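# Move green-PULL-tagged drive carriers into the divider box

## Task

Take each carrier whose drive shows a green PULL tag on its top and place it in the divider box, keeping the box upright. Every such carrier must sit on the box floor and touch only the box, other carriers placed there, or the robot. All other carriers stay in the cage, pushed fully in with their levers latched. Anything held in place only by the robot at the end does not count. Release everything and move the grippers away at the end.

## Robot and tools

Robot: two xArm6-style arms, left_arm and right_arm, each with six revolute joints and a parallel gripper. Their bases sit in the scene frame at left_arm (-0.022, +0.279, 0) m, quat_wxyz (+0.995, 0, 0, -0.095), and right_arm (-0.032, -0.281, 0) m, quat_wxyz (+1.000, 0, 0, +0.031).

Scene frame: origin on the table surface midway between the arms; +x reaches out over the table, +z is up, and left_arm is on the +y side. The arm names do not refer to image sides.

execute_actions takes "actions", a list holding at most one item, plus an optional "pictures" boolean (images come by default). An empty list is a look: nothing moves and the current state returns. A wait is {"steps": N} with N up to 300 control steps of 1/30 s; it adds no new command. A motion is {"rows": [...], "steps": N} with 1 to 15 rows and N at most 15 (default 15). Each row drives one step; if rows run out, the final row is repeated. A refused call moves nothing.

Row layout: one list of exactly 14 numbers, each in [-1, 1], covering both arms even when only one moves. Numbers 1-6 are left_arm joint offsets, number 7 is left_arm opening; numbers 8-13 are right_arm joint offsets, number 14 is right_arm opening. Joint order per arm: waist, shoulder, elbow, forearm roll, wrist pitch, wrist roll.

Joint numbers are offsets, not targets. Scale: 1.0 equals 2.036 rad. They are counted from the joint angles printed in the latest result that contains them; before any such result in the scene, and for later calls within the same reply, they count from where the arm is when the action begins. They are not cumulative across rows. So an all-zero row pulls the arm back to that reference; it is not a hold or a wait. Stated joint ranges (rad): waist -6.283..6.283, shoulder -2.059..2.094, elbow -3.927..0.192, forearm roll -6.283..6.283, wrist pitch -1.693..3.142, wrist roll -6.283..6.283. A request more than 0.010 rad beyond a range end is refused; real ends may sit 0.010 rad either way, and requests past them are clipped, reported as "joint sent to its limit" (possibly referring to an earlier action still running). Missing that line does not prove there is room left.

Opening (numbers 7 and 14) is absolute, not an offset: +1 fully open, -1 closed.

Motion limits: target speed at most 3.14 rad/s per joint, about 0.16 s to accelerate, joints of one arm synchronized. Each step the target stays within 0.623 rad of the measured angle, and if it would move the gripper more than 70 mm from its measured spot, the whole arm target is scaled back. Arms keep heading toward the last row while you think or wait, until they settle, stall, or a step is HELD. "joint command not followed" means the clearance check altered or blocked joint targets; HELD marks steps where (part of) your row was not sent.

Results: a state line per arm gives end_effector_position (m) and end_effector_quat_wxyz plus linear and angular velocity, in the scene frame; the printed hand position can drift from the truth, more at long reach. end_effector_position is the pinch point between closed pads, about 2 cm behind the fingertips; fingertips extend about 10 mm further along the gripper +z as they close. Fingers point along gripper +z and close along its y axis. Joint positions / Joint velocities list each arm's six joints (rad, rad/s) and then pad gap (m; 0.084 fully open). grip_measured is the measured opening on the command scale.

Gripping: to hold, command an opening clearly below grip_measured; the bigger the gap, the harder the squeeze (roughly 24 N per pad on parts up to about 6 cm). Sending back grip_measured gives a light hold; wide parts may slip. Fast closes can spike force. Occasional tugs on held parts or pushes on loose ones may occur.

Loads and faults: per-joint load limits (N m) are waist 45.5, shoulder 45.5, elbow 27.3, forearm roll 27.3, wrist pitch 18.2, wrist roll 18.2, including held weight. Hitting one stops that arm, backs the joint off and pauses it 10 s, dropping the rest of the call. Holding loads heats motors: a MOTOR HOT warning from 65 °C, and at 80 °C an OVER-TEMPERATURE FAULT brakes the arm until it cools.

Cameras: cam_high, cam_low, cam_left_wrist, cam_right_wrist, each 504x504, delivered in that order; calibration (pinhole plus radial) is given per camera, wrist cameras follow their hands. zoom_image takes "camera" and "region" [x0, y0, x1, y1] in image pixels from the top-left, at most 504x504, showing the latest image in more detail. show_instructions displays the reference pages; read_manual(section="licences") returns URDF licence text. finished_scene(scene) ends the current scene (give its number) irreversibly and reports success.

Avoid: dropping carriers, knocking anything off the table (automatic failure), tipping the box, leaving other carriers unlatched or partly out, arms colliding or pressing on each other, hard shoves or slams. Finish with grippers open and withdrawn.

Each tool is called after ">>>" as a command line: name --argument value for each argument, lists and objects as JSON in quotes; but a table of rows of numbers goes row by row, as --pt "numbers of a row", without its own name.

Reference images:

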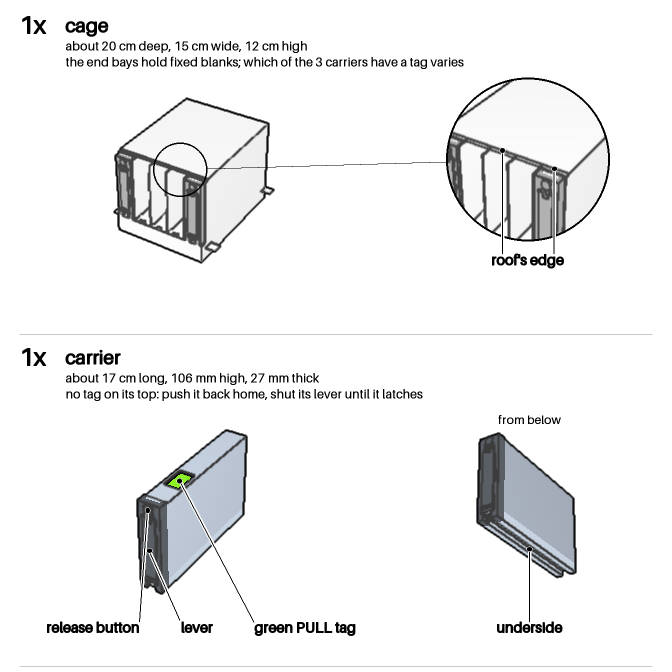

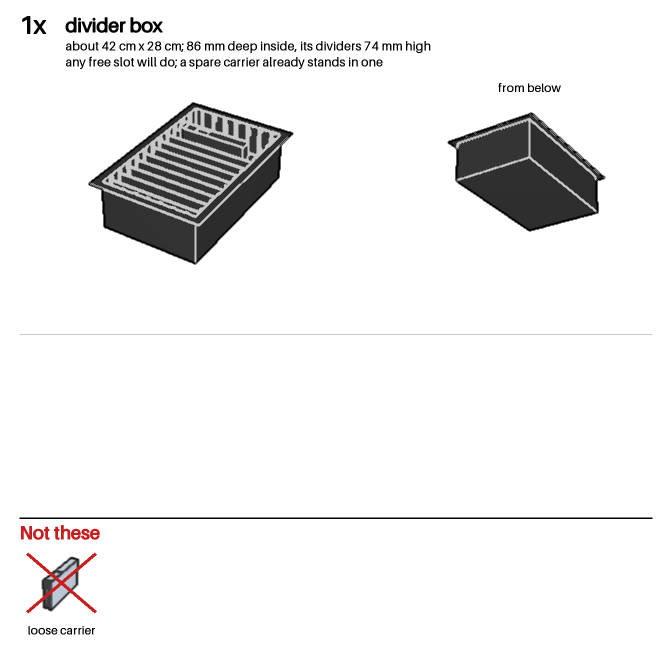

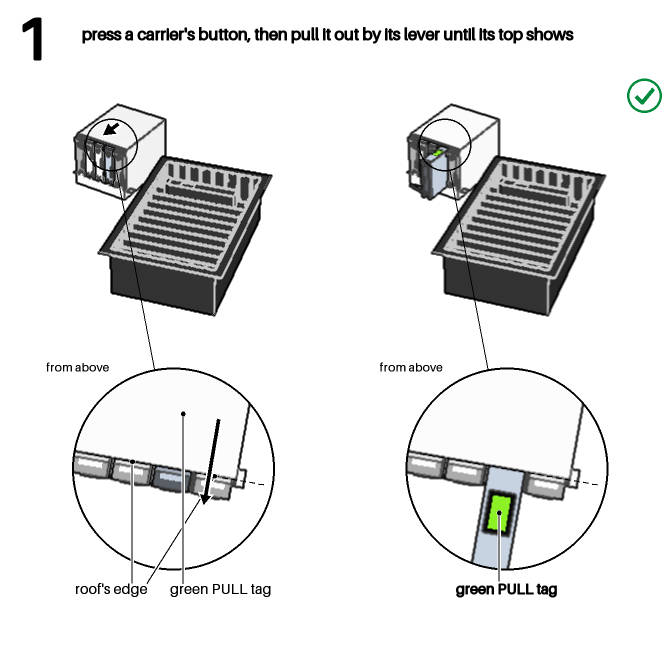

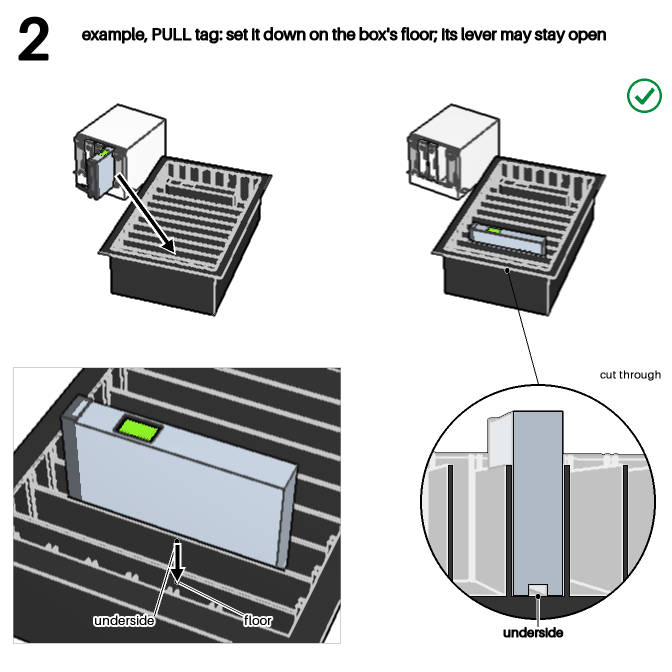

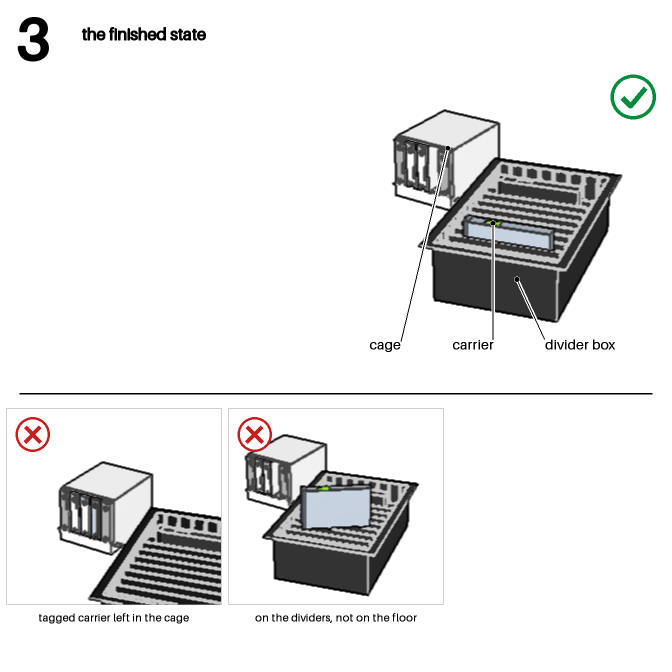

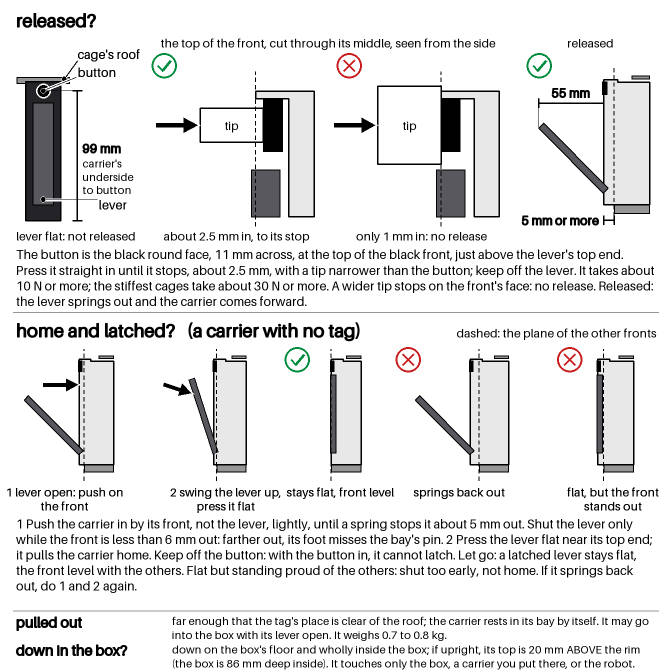

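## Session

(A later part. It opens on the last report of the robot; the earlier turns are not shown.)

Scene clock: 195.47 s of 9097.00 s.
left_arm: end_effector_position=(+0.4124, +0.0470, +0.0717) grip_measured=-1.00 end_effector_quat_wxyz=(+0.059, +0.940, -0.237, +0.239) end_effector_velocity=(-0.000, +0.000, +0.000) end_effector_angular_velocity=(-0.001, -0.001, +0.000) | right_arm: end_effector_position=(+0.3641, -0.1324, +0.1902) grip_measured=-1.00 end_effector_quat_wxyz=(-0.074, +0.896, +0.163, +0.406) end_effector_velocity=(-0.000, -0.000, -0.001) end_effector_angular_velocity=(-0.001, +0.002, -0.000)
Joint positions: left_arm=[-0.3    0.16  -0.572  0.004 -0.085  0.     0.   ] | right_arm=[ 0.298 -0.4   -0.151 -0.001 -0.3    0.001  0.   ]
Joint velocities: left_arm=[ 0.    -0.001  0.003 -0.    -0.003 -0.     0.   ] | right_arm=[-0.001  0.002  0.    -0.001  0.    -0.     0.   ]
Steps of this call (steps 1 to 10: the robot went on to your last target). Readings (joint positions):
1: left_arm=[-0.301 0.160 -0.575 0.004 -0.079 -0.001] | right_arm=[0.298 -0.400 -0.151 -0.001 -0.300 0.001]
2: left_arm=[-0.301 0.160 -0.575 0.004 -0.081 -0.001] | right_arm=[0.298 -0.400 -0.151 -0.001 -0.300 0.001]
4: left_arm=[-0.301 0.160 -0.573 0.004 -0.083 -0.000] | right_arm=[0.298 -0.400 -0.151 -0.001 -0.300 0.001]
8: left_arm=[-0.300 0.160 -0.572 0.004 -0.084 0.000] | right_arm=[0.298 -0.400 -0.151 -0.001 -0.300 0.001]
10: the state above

>>> execute_actions --actions '[{"rows":[[0.002,0.0068,-0.0144,0,0.0074,0,-1,0,0,0,0,0,0,-1],[0.004,0.0136,-0.0288,0,0.0148,0,-1,0,0,0,0,0,0,-1],[0.006,0.0204,-0.0432,0,0.0222,0,-1,0,0,0,0,0,0,-1],[0.008,0.0272,-0.0576,0,0.0296,0,-1,0,0,0,0,0,0,-1],[0.008,0.0272,-0.0576,0,0.0296,0,-1,0,0,0,0,0,0,-1],[0.01,0.034,-0.0718,0,0.037,0,-1,0,0,0,0,0,0,-1],[0.01,0.034,-0.0718,0,0.037,0,-1,0,0,0,0,0,0,-1],[0.012,0.04,-0.0862,0,0.045,0,-1,0,0,0,0,0,0,-1],[0.012,0.04,-0.0862,0,0.045,0,-1,0,0,0,0,0,0,-1],[0.014,0.0455,-0.1005,0,0.0535,0,-1,0,0,0,0,0,0,-1],[0.014,0.0455,-0.1005,0,0.0535,0,-1,0,0,0,0,0,0,-1],[0.016,0.051,-0.1149,0,0.062,0,-1,0,0,0,0,0,0,-1],[0.018,0.0562,-0.1292,0,0.0708,0,-1,0,0,0,0,0,0,-1],[0.018,0.0562,-0.1292,0,0.0708,0,-1,0,0,0,0,0,0,-1],[0.0197,0.0615,-0.1431,0,0.08,0,-1,0,0,0,0,0,0,-1]]}]' --pictures false

>>> execute_actions --actions '[{"steps":20}]' --pictures false

>>> execute_actions --actions '[{"rows":[[0.0015,0.0089,-0.0136,0,0.0047,0,-1,0,0,0,0,0,0,-1]]}]' --pictures false

>>> execute_actions --actions '[{"rows":[[0.0006,0.0054,-0.0083,0,0.0029,0,-1,0,0,0,0,0,0,-1]]}]' --pictures false

>>> execute_actions --actions '[{"rows":[[0,-0.038,0.058,0,-0.02,0,-1,0,0,0,0,0,0,-1]]}]'

Scene clock: 208.27 s of 9097.00 s.
left_arm: end_effector_position=(+0.4695, +0.0347, +0.0870) grip_measured=-1.00 end_effector_quat_wxyz=(+0.056, +0.943, -0.223, +0.240) end_effector_velocity=(+0.135, -0.024, +0.046) end_effector_angular_velocity=(+0.004, +0.004, +0.070) | right_arm: end_effector_position=(+0.3641, -0.1324, +0.1902) grip_measured=-1.00 end_effector_quat_wxyz=(-0.074, +0.896, +0.163, +0.406) end_effector_velocity=(+0.000, +0.000, +0.000) end_effector_angular_velocity=(+0.000, -0.001, -0.000)
Joint positions: left_arm=[-0.271  0.254 -0.781  0.004  0.029  0.     0.   ] | right_arm=[ 0.298 -0.4   -0.151 -0.001 -0.3    0.001  0.   ]
Joint velocities: left_arm=[ 0.07   0.207 -0.511  0.001  0.309  0.     0.   ] | right_arm=[-0.    -0.    -0.    -0.001 -0.     0.001  0.   ]
Steps of this call (steps 1 to 15: the robot went on to your last target; steps 16 to 90: nothing new was sent; then 9.30 s passed at rest; steps 91 to 105: all 15 steps of this action). Readings (joint positions):
91: left_arm=[-0.300 0.160 -0.571 0.004 -0.085 0.001] | right_arm=[0.298 -0.400 -0.151 -0.001 -0.300 0.001]
92: left_arm=[-0.300 0.161 -0.573 0.004 -0.083 0.001] | right_arm=[0.298 -0.400 -0.151 -0.001 -0.300 0.001]
94: left_arm=[-0.298 0.170 -0.593 0.004 -0.072 0.001] | right_arm=[0.298 -0.400 -0.151 -0.001 -0.300 0.001]
98: left_arm=[-0.287 0.205 -0.669 0.004 -0.035 0.000] | right_arm=[0.298 -0.400 -0.151 -0.001 -0.300 0.001]
105: the state above

Scene clock: 208.93 s of 9097.00 s.
left_arm: end_effector_position=(+0.4913, +0.0309, +0.0962) grip_measured=-1.00 end_effector_quat_wxyz=(+0.055, +0.944, -0.218, +0.241) end_effector_velocity=(+0.001, -0.000, +0.001) end_effector_angular_velocity=(-0.000, -0.002, -0.000) | right_arm: end_effector_position=(+0.3641, -0.1324, +0.1902) grip_measured=-1.00 end_effector_quat_wxyz=(-0.074, +0.896, +0.163, +0.406) end_effector_velocity=(-0.000, +0.000, -0.001) end_effector_angular_velocity=(+0.000, +0.002, -0.001)
Joint positions: left_arm=[-0.26   0.285 -0.863  0.004  0.078  0.     0.   ] | right_arm=[ 0.298 -0.4   -0.151 -0.001 -0.3    0.001  0.   ]
Joint velocities: left_arm=[ 0.    -0.    -0.002 -0.     0.     0.001  0.   ] | right_arm=[ 0.     0.002  0.    -0.     0.     0.002  0.   ]
Steps of this call (steps 1 to 20: the robot went on to your last target). Readings (joint positions):
1: left_arm=[-0.269 0.261 -0.798 0.004 0.040 0.000] | right_arm=[0.298 -0.400 -0.151 -0.001 -0.300 0.001]
2: left_arm=[-0.267 0.268 -0.815 0.004 0.050 0.000] | right_arm=[0.298 -0.400 -0.151 -0.001 -0.300 0.001]
4: left_arm=[-0.263 0.277 -0.841 0.004 0.065 0.000] | right_arm=[0.298 -0.400 -0.151 -0.001 -0.300 0.001]
8: left_arm=[-0.261 0.283 -0.858 0.004 0.075 0.000] | right_arm=[0.298 -0.400 -0.151 -0.001 -0.300 0.001]
20: the state above

Scene clock: 209.43 s of 9097.00 s.
left_arm: end_effector_position=(+0.4985, +0.0294, +0.0965) grip_measured=-1.00 end_effector_quat_wxyz=(+0.054, +0.944, -0.217, +0.242) end_effector_velocity=(+0.000, -0.000, -0.001) end_effector_angular_velocity=(+0.001, +0.001, -0.001) | right_arm: end_effector_position=(+0.3641, -0.1324, +0.1902) grip_measured=-1.00 end_effector_quat_wxyz=(-0.074, +0.896, +0.163, +0.406) end_effector_velocity=(+0.000, -0.001, +0.000) end_effector_angular_velocity=(-0.000, -0.001, -0.001)
Joint positions: left_arm=[-0.257  0.302 -0.89   0.004  0.087  0.     0.   ] | right_arm=[ 0.298 -0.4   -0.151 -0.001 -0.3    0.001  0.   ]
Joint velocities: left_arm=[ 0.     0.002 -0.002  0.     0.001  0.001  0.   ] | right_arm=[-0.001 -0.001 -0.     0.     0.    -0.001  0.   ]
Steps of this call (steps 1 to 15: all 15 steps of this action). Readings (joint positions):
1: left_arm=[-0.260 0.285 -0.863 0.004 0.078 0.000] | right_arm=[0.298 -0.400 -0.151 -0.001 -0.300 0.001]
2: left_arm=[-0.260 0.286 -0.865 0.004 0.079 0.000] | right_arm=[0.298 -0.400 -0.151 -0.001 -0.300 0.001]
4: left_arm=[-0.259 0.293 -0.877 0.004 0.083 0.000] | right_arm=[0.298 -0.400 -0.151 -0.001 -0.300 0.001]
8: left_arm=[-0.258 0.301 -0.888 0.004 0.086 0.000] | right_arm=[0.298 -0.400 -0.151 -0.001 -0.300 0.001]
15: the state above

Scene clock: 209.93 s of 9097.00 s.
left_arm: end_effector_position=(+0.5012, +0.0282, +0.0954) grip_measured=-1.00 end_effector_quat_wxyz=(+0.054, +0.945, -0.217, +0.240) end_effector_velocity=(+0.002, -0.000, +0.001) end_effector_angular_velocity=(-0.001, -0.003, +0.001) | right_arm: end_effector_position=(+0.3641, -0.1324, +0.1902) grip_measured=-1.00 end_effector_quat_wxyz=(-0.074, +0.896, +0.163, +0.406) end_effector_velocity=(+0.000, +0.000, -0.001) end_effector_angular_velocity=(-0.000, +0.001, +0.000)
Joint positions: left_arm=[-0.257  0.313 -0.905  0.004  0.095  0.     0.   ] | right_arm=[ 0.298 -0.4   -0.151 -0.001 -0.3    0.001  0.   ]
Joint velocities: left_arm=[ 0.001  0.001 -0.003 -0.    -0.001  0.     0.   ] | right_arm=[ 0.     0.002 -0.001 -0.    -0.     0.     0.   ]
Steps of this call (steps 1 to 15: all 15 steps of this action). Readings (joint positions):
1: left_arm=[-0.257 0.303 -0.891 0.004 0.088 0.000] | right_arm=[0.298 -0.400 -0.151 -0.001 -0.300 0.001]
2: left_arm=[-0.257 0.304 -0.892 0.004 0.088 0.000] | right_arm=[0.298 -0.400 -0.151 -0.001 -0.300 0.001]
4: left_arm=[-0.257 0.307 -0.897 0.004 0.092 0.000] | right_arm=[0.298 -0.400 -0.151 -0.001 -0.300 0.001]
8: left_arm=[-0.258 0.312 -0.903 0.004 0.094 0.000] | right_arm=[0.298 -0.400 -0.151 -0.001 -0.300 0.001]
15: the state above

Scene clock: 210.43 s of 9097.00 s.
left_arm: end_effector_position=(+0.4751, +0.0410, +0.0958) grip_measured=-1.00 end_effector_quat_wxyz=(+0.054, +0.945, -0.217, +0.241) end_effector_velocity=(-0.007, +0.001, -0.004) end_effector_angular_velocity=(+0.005, +0.010, -0.004) | right_arm: end_effector_position=(+0.3641, -0.1324, +0.1902) grip_measured=-1.00 end_effector_quat_wxyz=(-0.074, +0.896, +0.163, +0.406) end_effector_velocity=(+0.000, -0.000, -0.000) end_effector_angular_velocity=(+0.000, +0.001, -0.001)
Joint positions: left_arm=[-0.257  0.237 -0.789  0.004  0.054  0.     0.   ] | right_arm=[ 0.298 -0.4   -0.151 -0.001 -0.3    0.001  0.   ]
Joint velocities: left_arm=[-0.003 -0.008  0.019  0.    -0.     0.     0.   ] | right_arm=[-0.     0.001 -0.     0.001  0.     0.     0.   ]
Steps of this call (steps 1 to 15: all 15 steps of this action). Readings (joint positions):
1: left_arm=[-0.257 0.313 -0.905 0.004 0.095 0.000] | right_arm=[0.298 -0.400 -0.151 -0.001 -0.300 0.001]
2: left_arm=[-0.257 0.312 -0.903 0.004 0.093 0.000] | right_arm=[0.298 -0.400 -0.151 -0.001 -0.300 0.001]
4: left_arm=[-0.256 0.293 -0.875 0.003 0.080 0.000] | right_arm=[0.298 -0.400 -0.151 -0.001 -0.300 0.001]
8: left_arm=[-0.255 0.247 -0.809 0.003 0.057 0.000] | right_arm=[0.298 -0.400 -0.151 -0.001 -0.300 0.001]
15: the state above
camera_calibration (this result's frames):
cam_left_wrist: T_world_to_cam=[[-0.454323, -0.890763, 0.0114802, 0.281268], [-0.785379, 0.394424, -0.477084, 0.469068], [0.420441, -0.225766, -0.878783, 0.0231226], [0, 0, 0, 1]] pos_world=[0.486461, 0.0707519, 0.240875]
cam_right_wrist: T_world_to_cam=[[0.365487, -0.930745, 0.011493, -0.222562], [-0.605403, -0.247074, -0.756599, 0.405473], [0.70704, 0.269569, -0.653779, 0.0331729], [0, 0, 0, 1]] pos_world=[0.303363, -0.115909, 0.331026]

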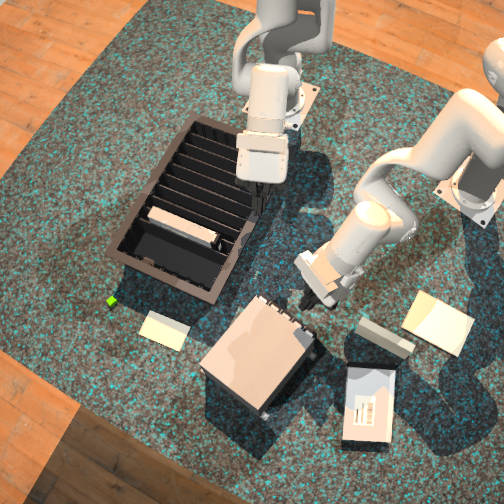

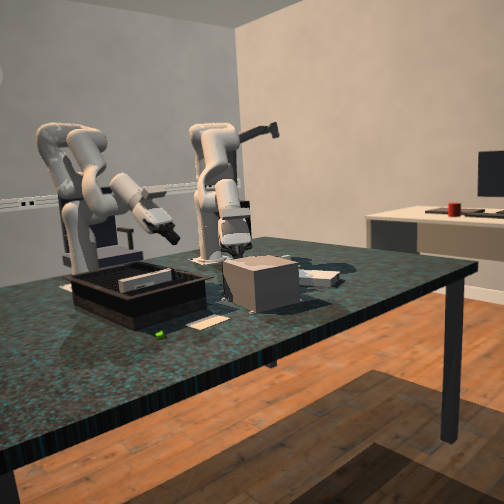

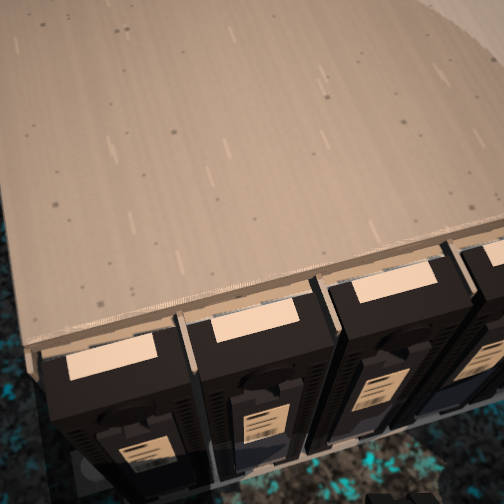

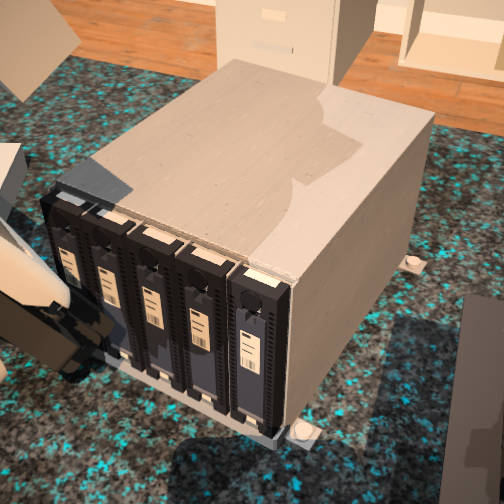

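>>> execute_actions --actions '[{"rows":[[-0.0439,0.0349,0.0457,0,-0.2284,0,0,0,0,0,0,0,0,-1]]}]' --pictures false

>>> execute_actions --actions '[{"steps":15}]'

Scene clock: 213.53 s of 9097.00 s.
left_arm: end_effector_position=(+0.4696, -0.0122, +0.1130) grip_measured=-0.01 end_effector_quat_wxyz=(+0.102, +0.889, -0.245, +0.372) end_effector_velocity=(+0.007, -0.013, +0.023) end_effector_angular_velocity=(-0.062, -0.103, -0.012) | right_arm: end_effector_position=(+0.3641, -0.1324, +0.1902) grip_measured=-1.00 end_effector_quat_wxyz=(-0.074, +0.896, +0.163, +0.406) end_effector_velocity=(+0.000, +0.000, +0.001) end_effector_angular_velocity=(+0.000, -0.001, +0.001)
Joint positions: left_arm=[-0.344  0.306 -0.699  0.004 -0.4    0.     0.044] | right_arm=[ 0.298 -0.4   -0.151 -0.001 -0.3    0.001  0.   ]
Joint velocities: left_arm=[-0.014  0.009  0.008 -0.002 -0.137 -0.     0.   ] | right_arm=[ 0.    -0.001 -0.     0.    -0.    -0.     0.   ]
Steps of this call (steps 1 to 15: the robot went on to your last target; steps 16 to 78: nothing new was sent; steps 79 to 93: all 15 steps of this action). Readings (joint positions):
79: left_arm=[-0.257 0.236 -0.787 0.004 0.054 0.000] | right_arm=[0.298 -0.400 -0.151 -0.001 -0.300 0.001]
80: left_arm=[-0.258 0.236 -0.786 0.004 0.050 0.000] | right_arm=[0.298 -0.400 -0.151 -0.001 -0.300 0.001]
82: left_arm=[-0.264 0.241 -0.779 0.004 0.009 0.000] | right_arm=[0.298 -0.400 -0.151 -0.001 -0.300 0.001]
86: left_arm=[-0.312 0.279 -0.732 0.004 -0.229 0.000] | right_arm=[0.298 -0.400 -0.151 -0.001 -0.300 0.001]
93: the state above

Scene clock: 214.03 s of 9097.00 s.
left_arm: end_effector_position=(+0.4692, -0.0132, +0.1137) grip_measured=-0.01 end_effector_quat_wxyz=(+0.103, +0.888, -0.246, +0.376) end_effector_velocity=(-0.001, -0.000, -0.001) end_effector_angular_velocity=(-0.000, +0.001, -0.000) | right_arm: end_effector_position=(+0.3641, -0.1324, +0.1902) grip_measured=-1.00 end_effector_quat_wxyz=(-0.074, +0.896, +0.163, +0.406) end_effector_velocity=(+0.000, +0.000, +0.001) end_effector_angular_velocity=(+0.000, -0.001, +0.000)
Joint positions: left_arm=[-0.346  0.308 -0.696  0.004 -0.411  0.     0.044] | right_arm=[ 0.298 -0.4   -0.151 -0.001 -0.3    0.001  0.   ]
Joint velocities: left_arm=[-0.001  0.001  0.001  0.    -0.001 -0.001  0.   ] | right_arm=[-0.    -0.001 -0.    -0.001 -0.     0.     0.   ]
Steps of this call (steps 1 to 15: the robot went on to your last target). Readings (joint positions):
1: left_arm=[-0.344 0.306 -0.698 0.004 -0.403 0.000] | right_arm=[0.298 -0.400 -0.151 -0.001 -0.300 0.001]
2: left_arm=[-0.345 0.306 -0.698 0.004 -0.406 0.000] | right_arm=[0.298 -0.400 -0.151 -0.001 -0.300 0.001]
4: left_arm=[-0.345 0.307 -0.697 0.004 -0.409 0.000] | right_arm=[0.298 -0.400 -0.151 -0.001 -0.300 0.001]
8: left_arm=[-0.346 0.307 -0.697 0.004 -0.411 0.000] | right_arm=[0.298 -0.400 -0.151 -0.001 -0.300 0.001]
15: the state above
camera_calibration (this result's frames):
cam_left_wrist: T_world_to_cam=[[-0.534716, -0.845018, 0.00495868, 0.269213], [-0.591704, 0.37022, -0.716117, 0.430357], [0.603295, -0.385853, -0.697963, -0.0793883], [0, 0, 0, 1]] pos_world=[0.446491, 0.0375305, 0.251441]
cam_right_wrist: T_world_to_cam=[[0.365487, -0.930745, 0.011493, -0.222562], [-0.605403, -0.247074, -0.756599, 0.405473], [0.70704, 0.269569, -0.653779, 0.0331729], [0, 0, 0, 1]] pos_world=[0.303363, -0.115909, 0.331026]

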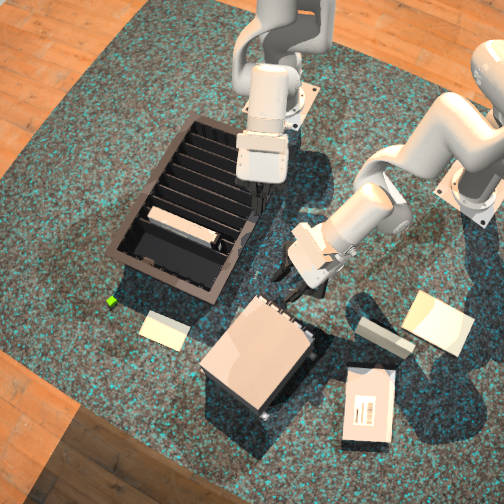

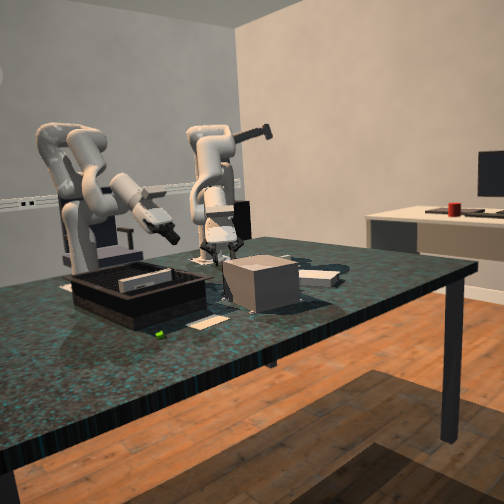

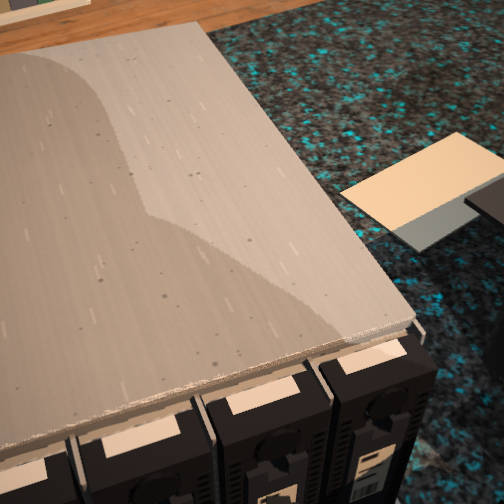

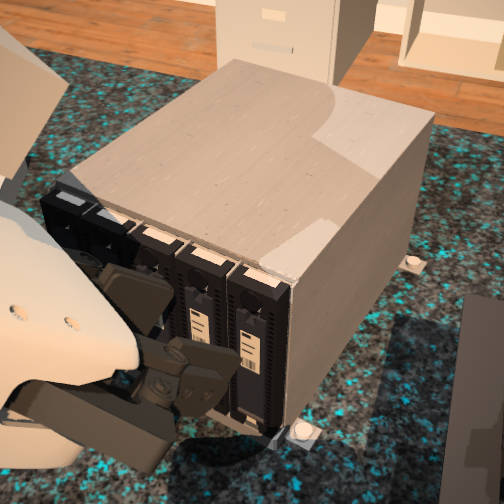

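>>> execute_actions --actions '[{"rows":[[0.0004,0.0147,-0.0238,0,0.0091,0,0,0,0,0,0,0,0,-1]]}]' --pictures false

>>> execute_actions --actions '[{"rows":[[0,0.0056,-0.0094,0,0.0036,0,0,0,0,0,0,0,0,-1]]}]' --pictures false

>>> execute_actions --actions '[{"steps":10}]' --pictures false

>>> execute_actions --actions '[{"rows":[[0,-0.012,0.02,0,-0.008,0,0,0,0,0,0,0,0,-1],[0,-0.012,0.02,0,-0.008,0,0,0,0,0,0,0,0,-1],[0,-0.012,0.02,0,-0.008,0,0,0,0,0,0,0,0,-1],[0,-0.012,0.02,0,-0.008,0,0,0,0,0,0,0,0,-1],[0,-0.012,0.02,0,-0.008,0,0,0,0,0,0,0,0,-1],[0,-0.012,0.02,0,-0.008,0,0,0,0,0,0,0,0,-1],[0,-0.14,0.082,0,0.058,0,0,-0.8,0,0,0,0,0,-1]]}]' --pictures false

>>> execute_actions --actions '[{"steps":60}]'

Scene clock: 224.00 s of 9097.00 s.
left_arm: end_effector_position=(+0.4803, -0.0193, +0.1131) grip_measured=-0.01 end_effector_quat_wxyz=(+0.103, +0.888, -0.246, +0.375) end_effector_velocity=(+0.001, -0.000, -0.001) end_effector_angular_velocity=(+0.000, +0.002, +0.000) | right_arm: end_effector_position=(+0.3641, -0.1324, +0.1902) grip_measured=-1.00 end_effector_quat_wxyz=(-0.074, +0.896, +0.163, +0.406) end_effector_velocity=(-0.000, +0.000, -0.001) end_effector_angular_velocity=(+0.000, +0.002, +0.000)
Joint positions: left_arm=[-0.345  0.337 -0.744  0.004 -0.393  0.     0.044] | right_arm=[ 0.298 -0.4   -0.151 -0.001 -0.3    0.001  0.   ]
Joint velocities: left_arm=[-0.     0.003 -0.003 -0.     0.002 -0.001  0.   ] | right_arm=[ 0.001  0.001  0.     0.001 -0.     0.001  0.   ]
Steps of this call (steps 1 to 15: the robot went on to your last target; steps 16 to 90: nothing new was sent; then 6.47 s passed at rest; steps 91 to 105: all 15 steps of this action). Readings (joint positions):
91: left_arm=[-0.346 0.308 -0.696 0.004 -0.411 0.000] | right_arm=[0.298 -0.400 -0.151 -0.001 -0.300 0.001]
92: left_arm=[-0.346 0.309 -0.699 0.004 -0.410 0.000] | right_arm=[0.298 -0.400 -0.151 -0.001 -0.300 0.001]
94: left_arm=[-0.346 0.321 -0.718 0.004 -0.403 0.000] | right_arm=[0.298 -0.400 -0.151 -0.001 -0.300 0.001]
98: left_arm=[-0.345 0.334 -0.740 0.004 -0.395 0.000] | right_arm=[0.298 -0.400 -0.151 -0.001 -0.300 0.001]
105: the state above

Scene clock: 224.50 s of 9097.00 s.
left_arm: end_effector_position=(+0.4838, -0.0216, +0.1122) grip_measured=-0.01 end_effector_quat_wxyz=(+0.103, +0.888, -0.246, +0.375) end_effector_velocity=(+0.001, -0.000, +0.001) end_effector_angular_velocity=(-0.000, -0.002, -0.000) | right_arm: end_effector_position=(+0.3641, -0.1324, +0.1902) grip_measured=-1.00 end_effector_quat_wxyz=(-0.074, +0.896, +0.163, +0.406) end_effector_velocity=(+0.000, -0.001, +0.000) end_effector_angular_velocity=(+0.000, -0.000, -0.002)
Joint positions: left_arm=[-0.346  0.348 -0.761  0.004 -0.385  0.     0.044] | right_arm=[ 0.298 -0.4   -0.151 -0.001 -0.3    0.001  0.   ]
Joint velocities: left_arm=[ 0.001  0.001 -0.004  0.     0.001  0.001 -0.   ] | right_arm=[-0.002 -0.     0.    -0.001 -0.     0.001  0.   ]
Steps of this call (steps 1 to 15: all 15 steps of this action). Readings (joint positions):
1: left_arm=[-0.345 0.337 -0.744 0.004 -0.393 0.000] | right_arm=[0.298 -0.400 -0.151 -0.001 -0.300 0.001]
2: left_arm=[-0.345 0.338 -0.746 0.004 -0.392 0.000] | right_arm=[0.298 -0.400 -0.151 -0.001 -0.300 0.001]
4: left_arm=[-0.345 0.343 -0.752 0.004 -0.389 0.000] | right_arm=[0.298 -0.400 -0.151 -0.001 -0.300 0.001]
8: left_arm=[-0.345 0.347 -0.759 0.004 -0.386 0.000] | right_arm=[0.298 -0.400 -0.151 -0.001 -0.300 0.001]
15: the state above

Scene clock: 224.83 s of 9097.00 s.
left_arm: end_effector_position=(+0.4842, -0.0217, +0.1124) grip_measured=-0.01 end_effector_quat_wxyz=(+0.103, +0.888, -0.246, +0.375) end_effector_velocity=(+0.000, -0.000, +0.001) end_effector_angular_velocity=(-0.001, -0.002, -0.000) | right_arm: end_effector_position=(+0.3641, -0.1324, +0.1902) grip_measured=-1.00 end_effector_quat_wxyz=(-0.074, +0.896, +0.163, +0.406) end_effector_velocity=(+0.000, -0.000, -0.000) end_effector_angular_velocity=(-0.001, +0.001, -0.000)
Joint positions: left_arm=[-0.345  0.349 -0.762  0.004 -0.385  0.     0.044] | right_arm=[ 0.298 -0.4   -0.151 -0.001 -0.3    0.001  0.   ]
Joint velocities: left_arm=[ 0.    -0.001 -0.001 -0.    -0.     0.001 -0.   ] | right_arm=[-0.     0.001 -0.     0.001 -0.    -0.001  0.   ]
Steps of this call (steps 1 to 10: the robot went on to your last target). Readings (joint positions):
1: left_arm=[-0.346 0.348 -0.761 0.004 -0.385 0.000] | right_arm=[0.298 -0.400 -0.151 -0.001 -0.300 0.001]
2: left_arm=[-0.346 0.348 -0.761 0.004 -0.385 0.000] | right_arm=[0.298 -0.400 -0.151 -0.001 -0.300 0.001]
4: left_arm=[-0.345 0.349 -0.762 0.004 -0.385 0.000] | right_arm=[0.298 -0.400 -0.151 -0.001 -0.300 0.001]
8: left_arm=[-0.345 0.349 -0.762 0.004 -0.385 0.000] | right_arm=[0.298 -0.400 -0.151 -0.001 -0.300 0.001]
10: the state above

Scene clock: 225.33 s of 9097.00 s.
left_arm: end_effector_position=(+0.4537, -0.0032, +0.1684) grip_measured=-0.01 end_effector_quat_wxyz=(+0.104, +0.886, -0.245, +0.380) end_effector_velocity=(-0.059, +0.034, +0.110) end_effector_angular_velocity=(-0.009, -0.017, -0.001) | right_arm: end_effector_position=(+0.3862, -0.2165, +0.1903) grip_measured=-1.00 end_effector_quat_wxyz=(-0.032, +0.908, +0.070, +0.412) end_effector_velocity=(+0.060, -0.388, -0.001) end_effector_angular_velocity=(-0.003, +0.002, -0.925)
Joint positions: left_arm=[-0.345  0.098 -0.62   0.004 -0.289  0.001  0.044] | right_arm=[ 0.092 -0.4   -0.152 -0.001 -0.3    0.001  0.   ]
Joint velocities: left_arm=[-0.001 -0.503  0.233  0.001  0.25  -0.001 -0.   ] | right_arm=[-0.927  0.002  0.001 -0.001 -0.    -0.003  0.   ]
Steps of this call (steps 1 to 15: all 15 steps of this action). Readings (joint positions):
1: left_arm=[-0.345 0.349 -0.762 0.004 -0.385 0.000] | right_arm=[0.298 -0.400 -0.151 -0.001 -0.300 0.001]
2: left_arm=[-0.345 0.347 -0.760 0.004 -0.386 0.000] | right_arm=[0.298 -0.400 -0.151 -0.001 -0.300 0.001]
4: left_arm=[-0.346 0.338 -0.745 0.004 -0.392 0.001] | right_arm=[0.298 -0.400 -0.151 -0.001 -0.300 0.001]
8: left_arm=[-0.344 0.323 -0.730 0.003 -0.399 0.001] | right_arm=[0.295 -0.400 -0.151 -0.001 -0.300 0.001]
15: the state above

Scene clock: 227.33 s of 9097.00 s.
left_arm: end_effector_position=(+0.4463, +0.0009, +0.1704) grip_measured=-0.01 end_effector_quat_wxyz=(+0.102, +0.888, -0.246, +0.375) end_effector_velocity=(-0.000, -0.000, -0.000) end_effector_angular_velocity=(-0.001, +0.001, +0.001) | right_arm: end_effector_position=(+0.0939, -0.6853, +0.1902) grip_measured=-1.00 end_effector_quat_wxyz=(+0.245, +0.733, -0.540, +0.333) end_effector_velocity=(-0.001, -0.000, -0.001) end_effector_angular_velocity=(+0.001, +0.000, -0.004)
Joint positions: left_arm=[-0.345  0.064 -0.595  0.004 -0.267  0.     0.044] | right_arm=[-1.33  -0.4   -0.151 -0.001 -0.3    0.001  0.   ]
Joint velocities: left_arm=[-0.     0.     0.     0.     0.    -0.002 -0.   ] | right_arm=[-0.003  0.001  0.001  0.001 -0.    -0.     0.   ]
Steps of this call (steps 1 to 60: the robot went on to your last target). Readings (joint positions):
1: left_arm=[-0.345 0.085 -0.613 0.004 -0.282 0.000] | right_arm=[0.061 -0.400 -0.152 -0.001 -0.300 0.001]
2: left_arm=[-0.345 0.078 -0.607 0.004 -0.277 0.000] | right_arm=[0.030 -0.400 -0.152 -0.001 -0.300 0.001]
4: left_arm=[-0.345 0.071 -0.599 0.004 -0.271 0.000] | right_arm=[-0.033 -0.400 -0.152 -0.001 -0.300 0.001]
8: left_arm=[-0.345 0.067 -0.596 0.004 -0.268 0.000] | right_arm=[-0.158 -0.400 -0.152 -0.001 -0.300 0.001]
60: the state above
camera_calibration (this result's frames):
cam_left_wrist: T_world_to_cam=[[-0.533992, -0.845477, 0.0045501, 0.26836], [-0.592909, 0.370626, -0.714909, 0.452487], [0.602753, -0.384454, -0.699203, -0.0200742], [0, 0, 0, 1]] pos_world=[0.423686, 0.0514709, 0.30823]
cam_right_wrist: T_world_to_cam=[[-0.950111, -0.311699, 0.0115213, -0.0906103], [-0.212093, 0.61853, -0.756596, 0.661555], [0.228704, -0.721294, -0.653781, -0.260869], [0, 0, 0, 1]] pos_world=[0.113883, -0.625597, 0.331023]

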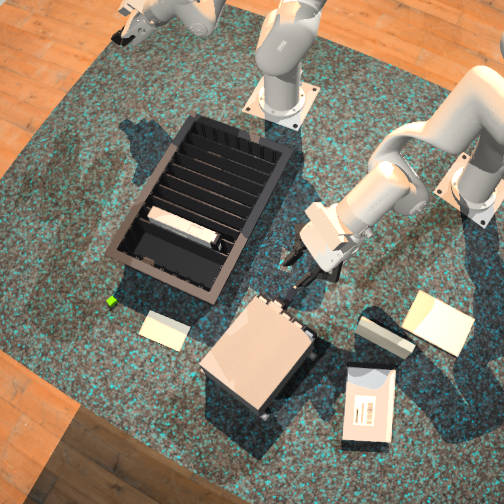

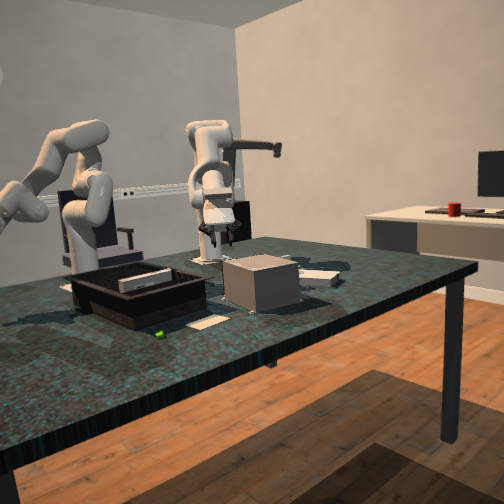

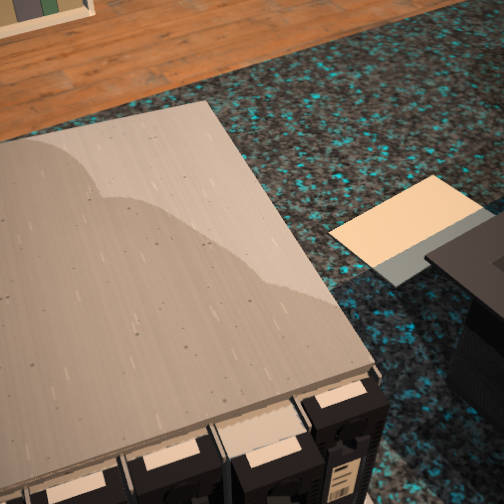

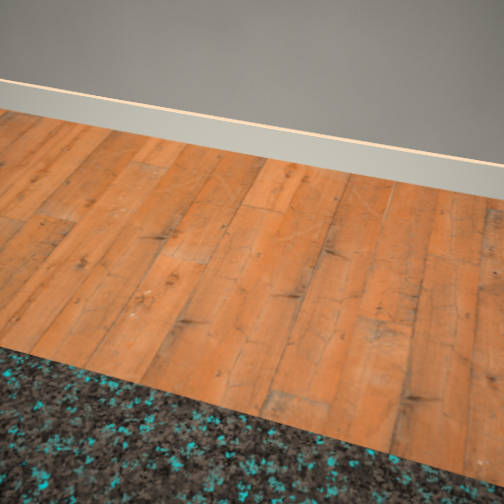

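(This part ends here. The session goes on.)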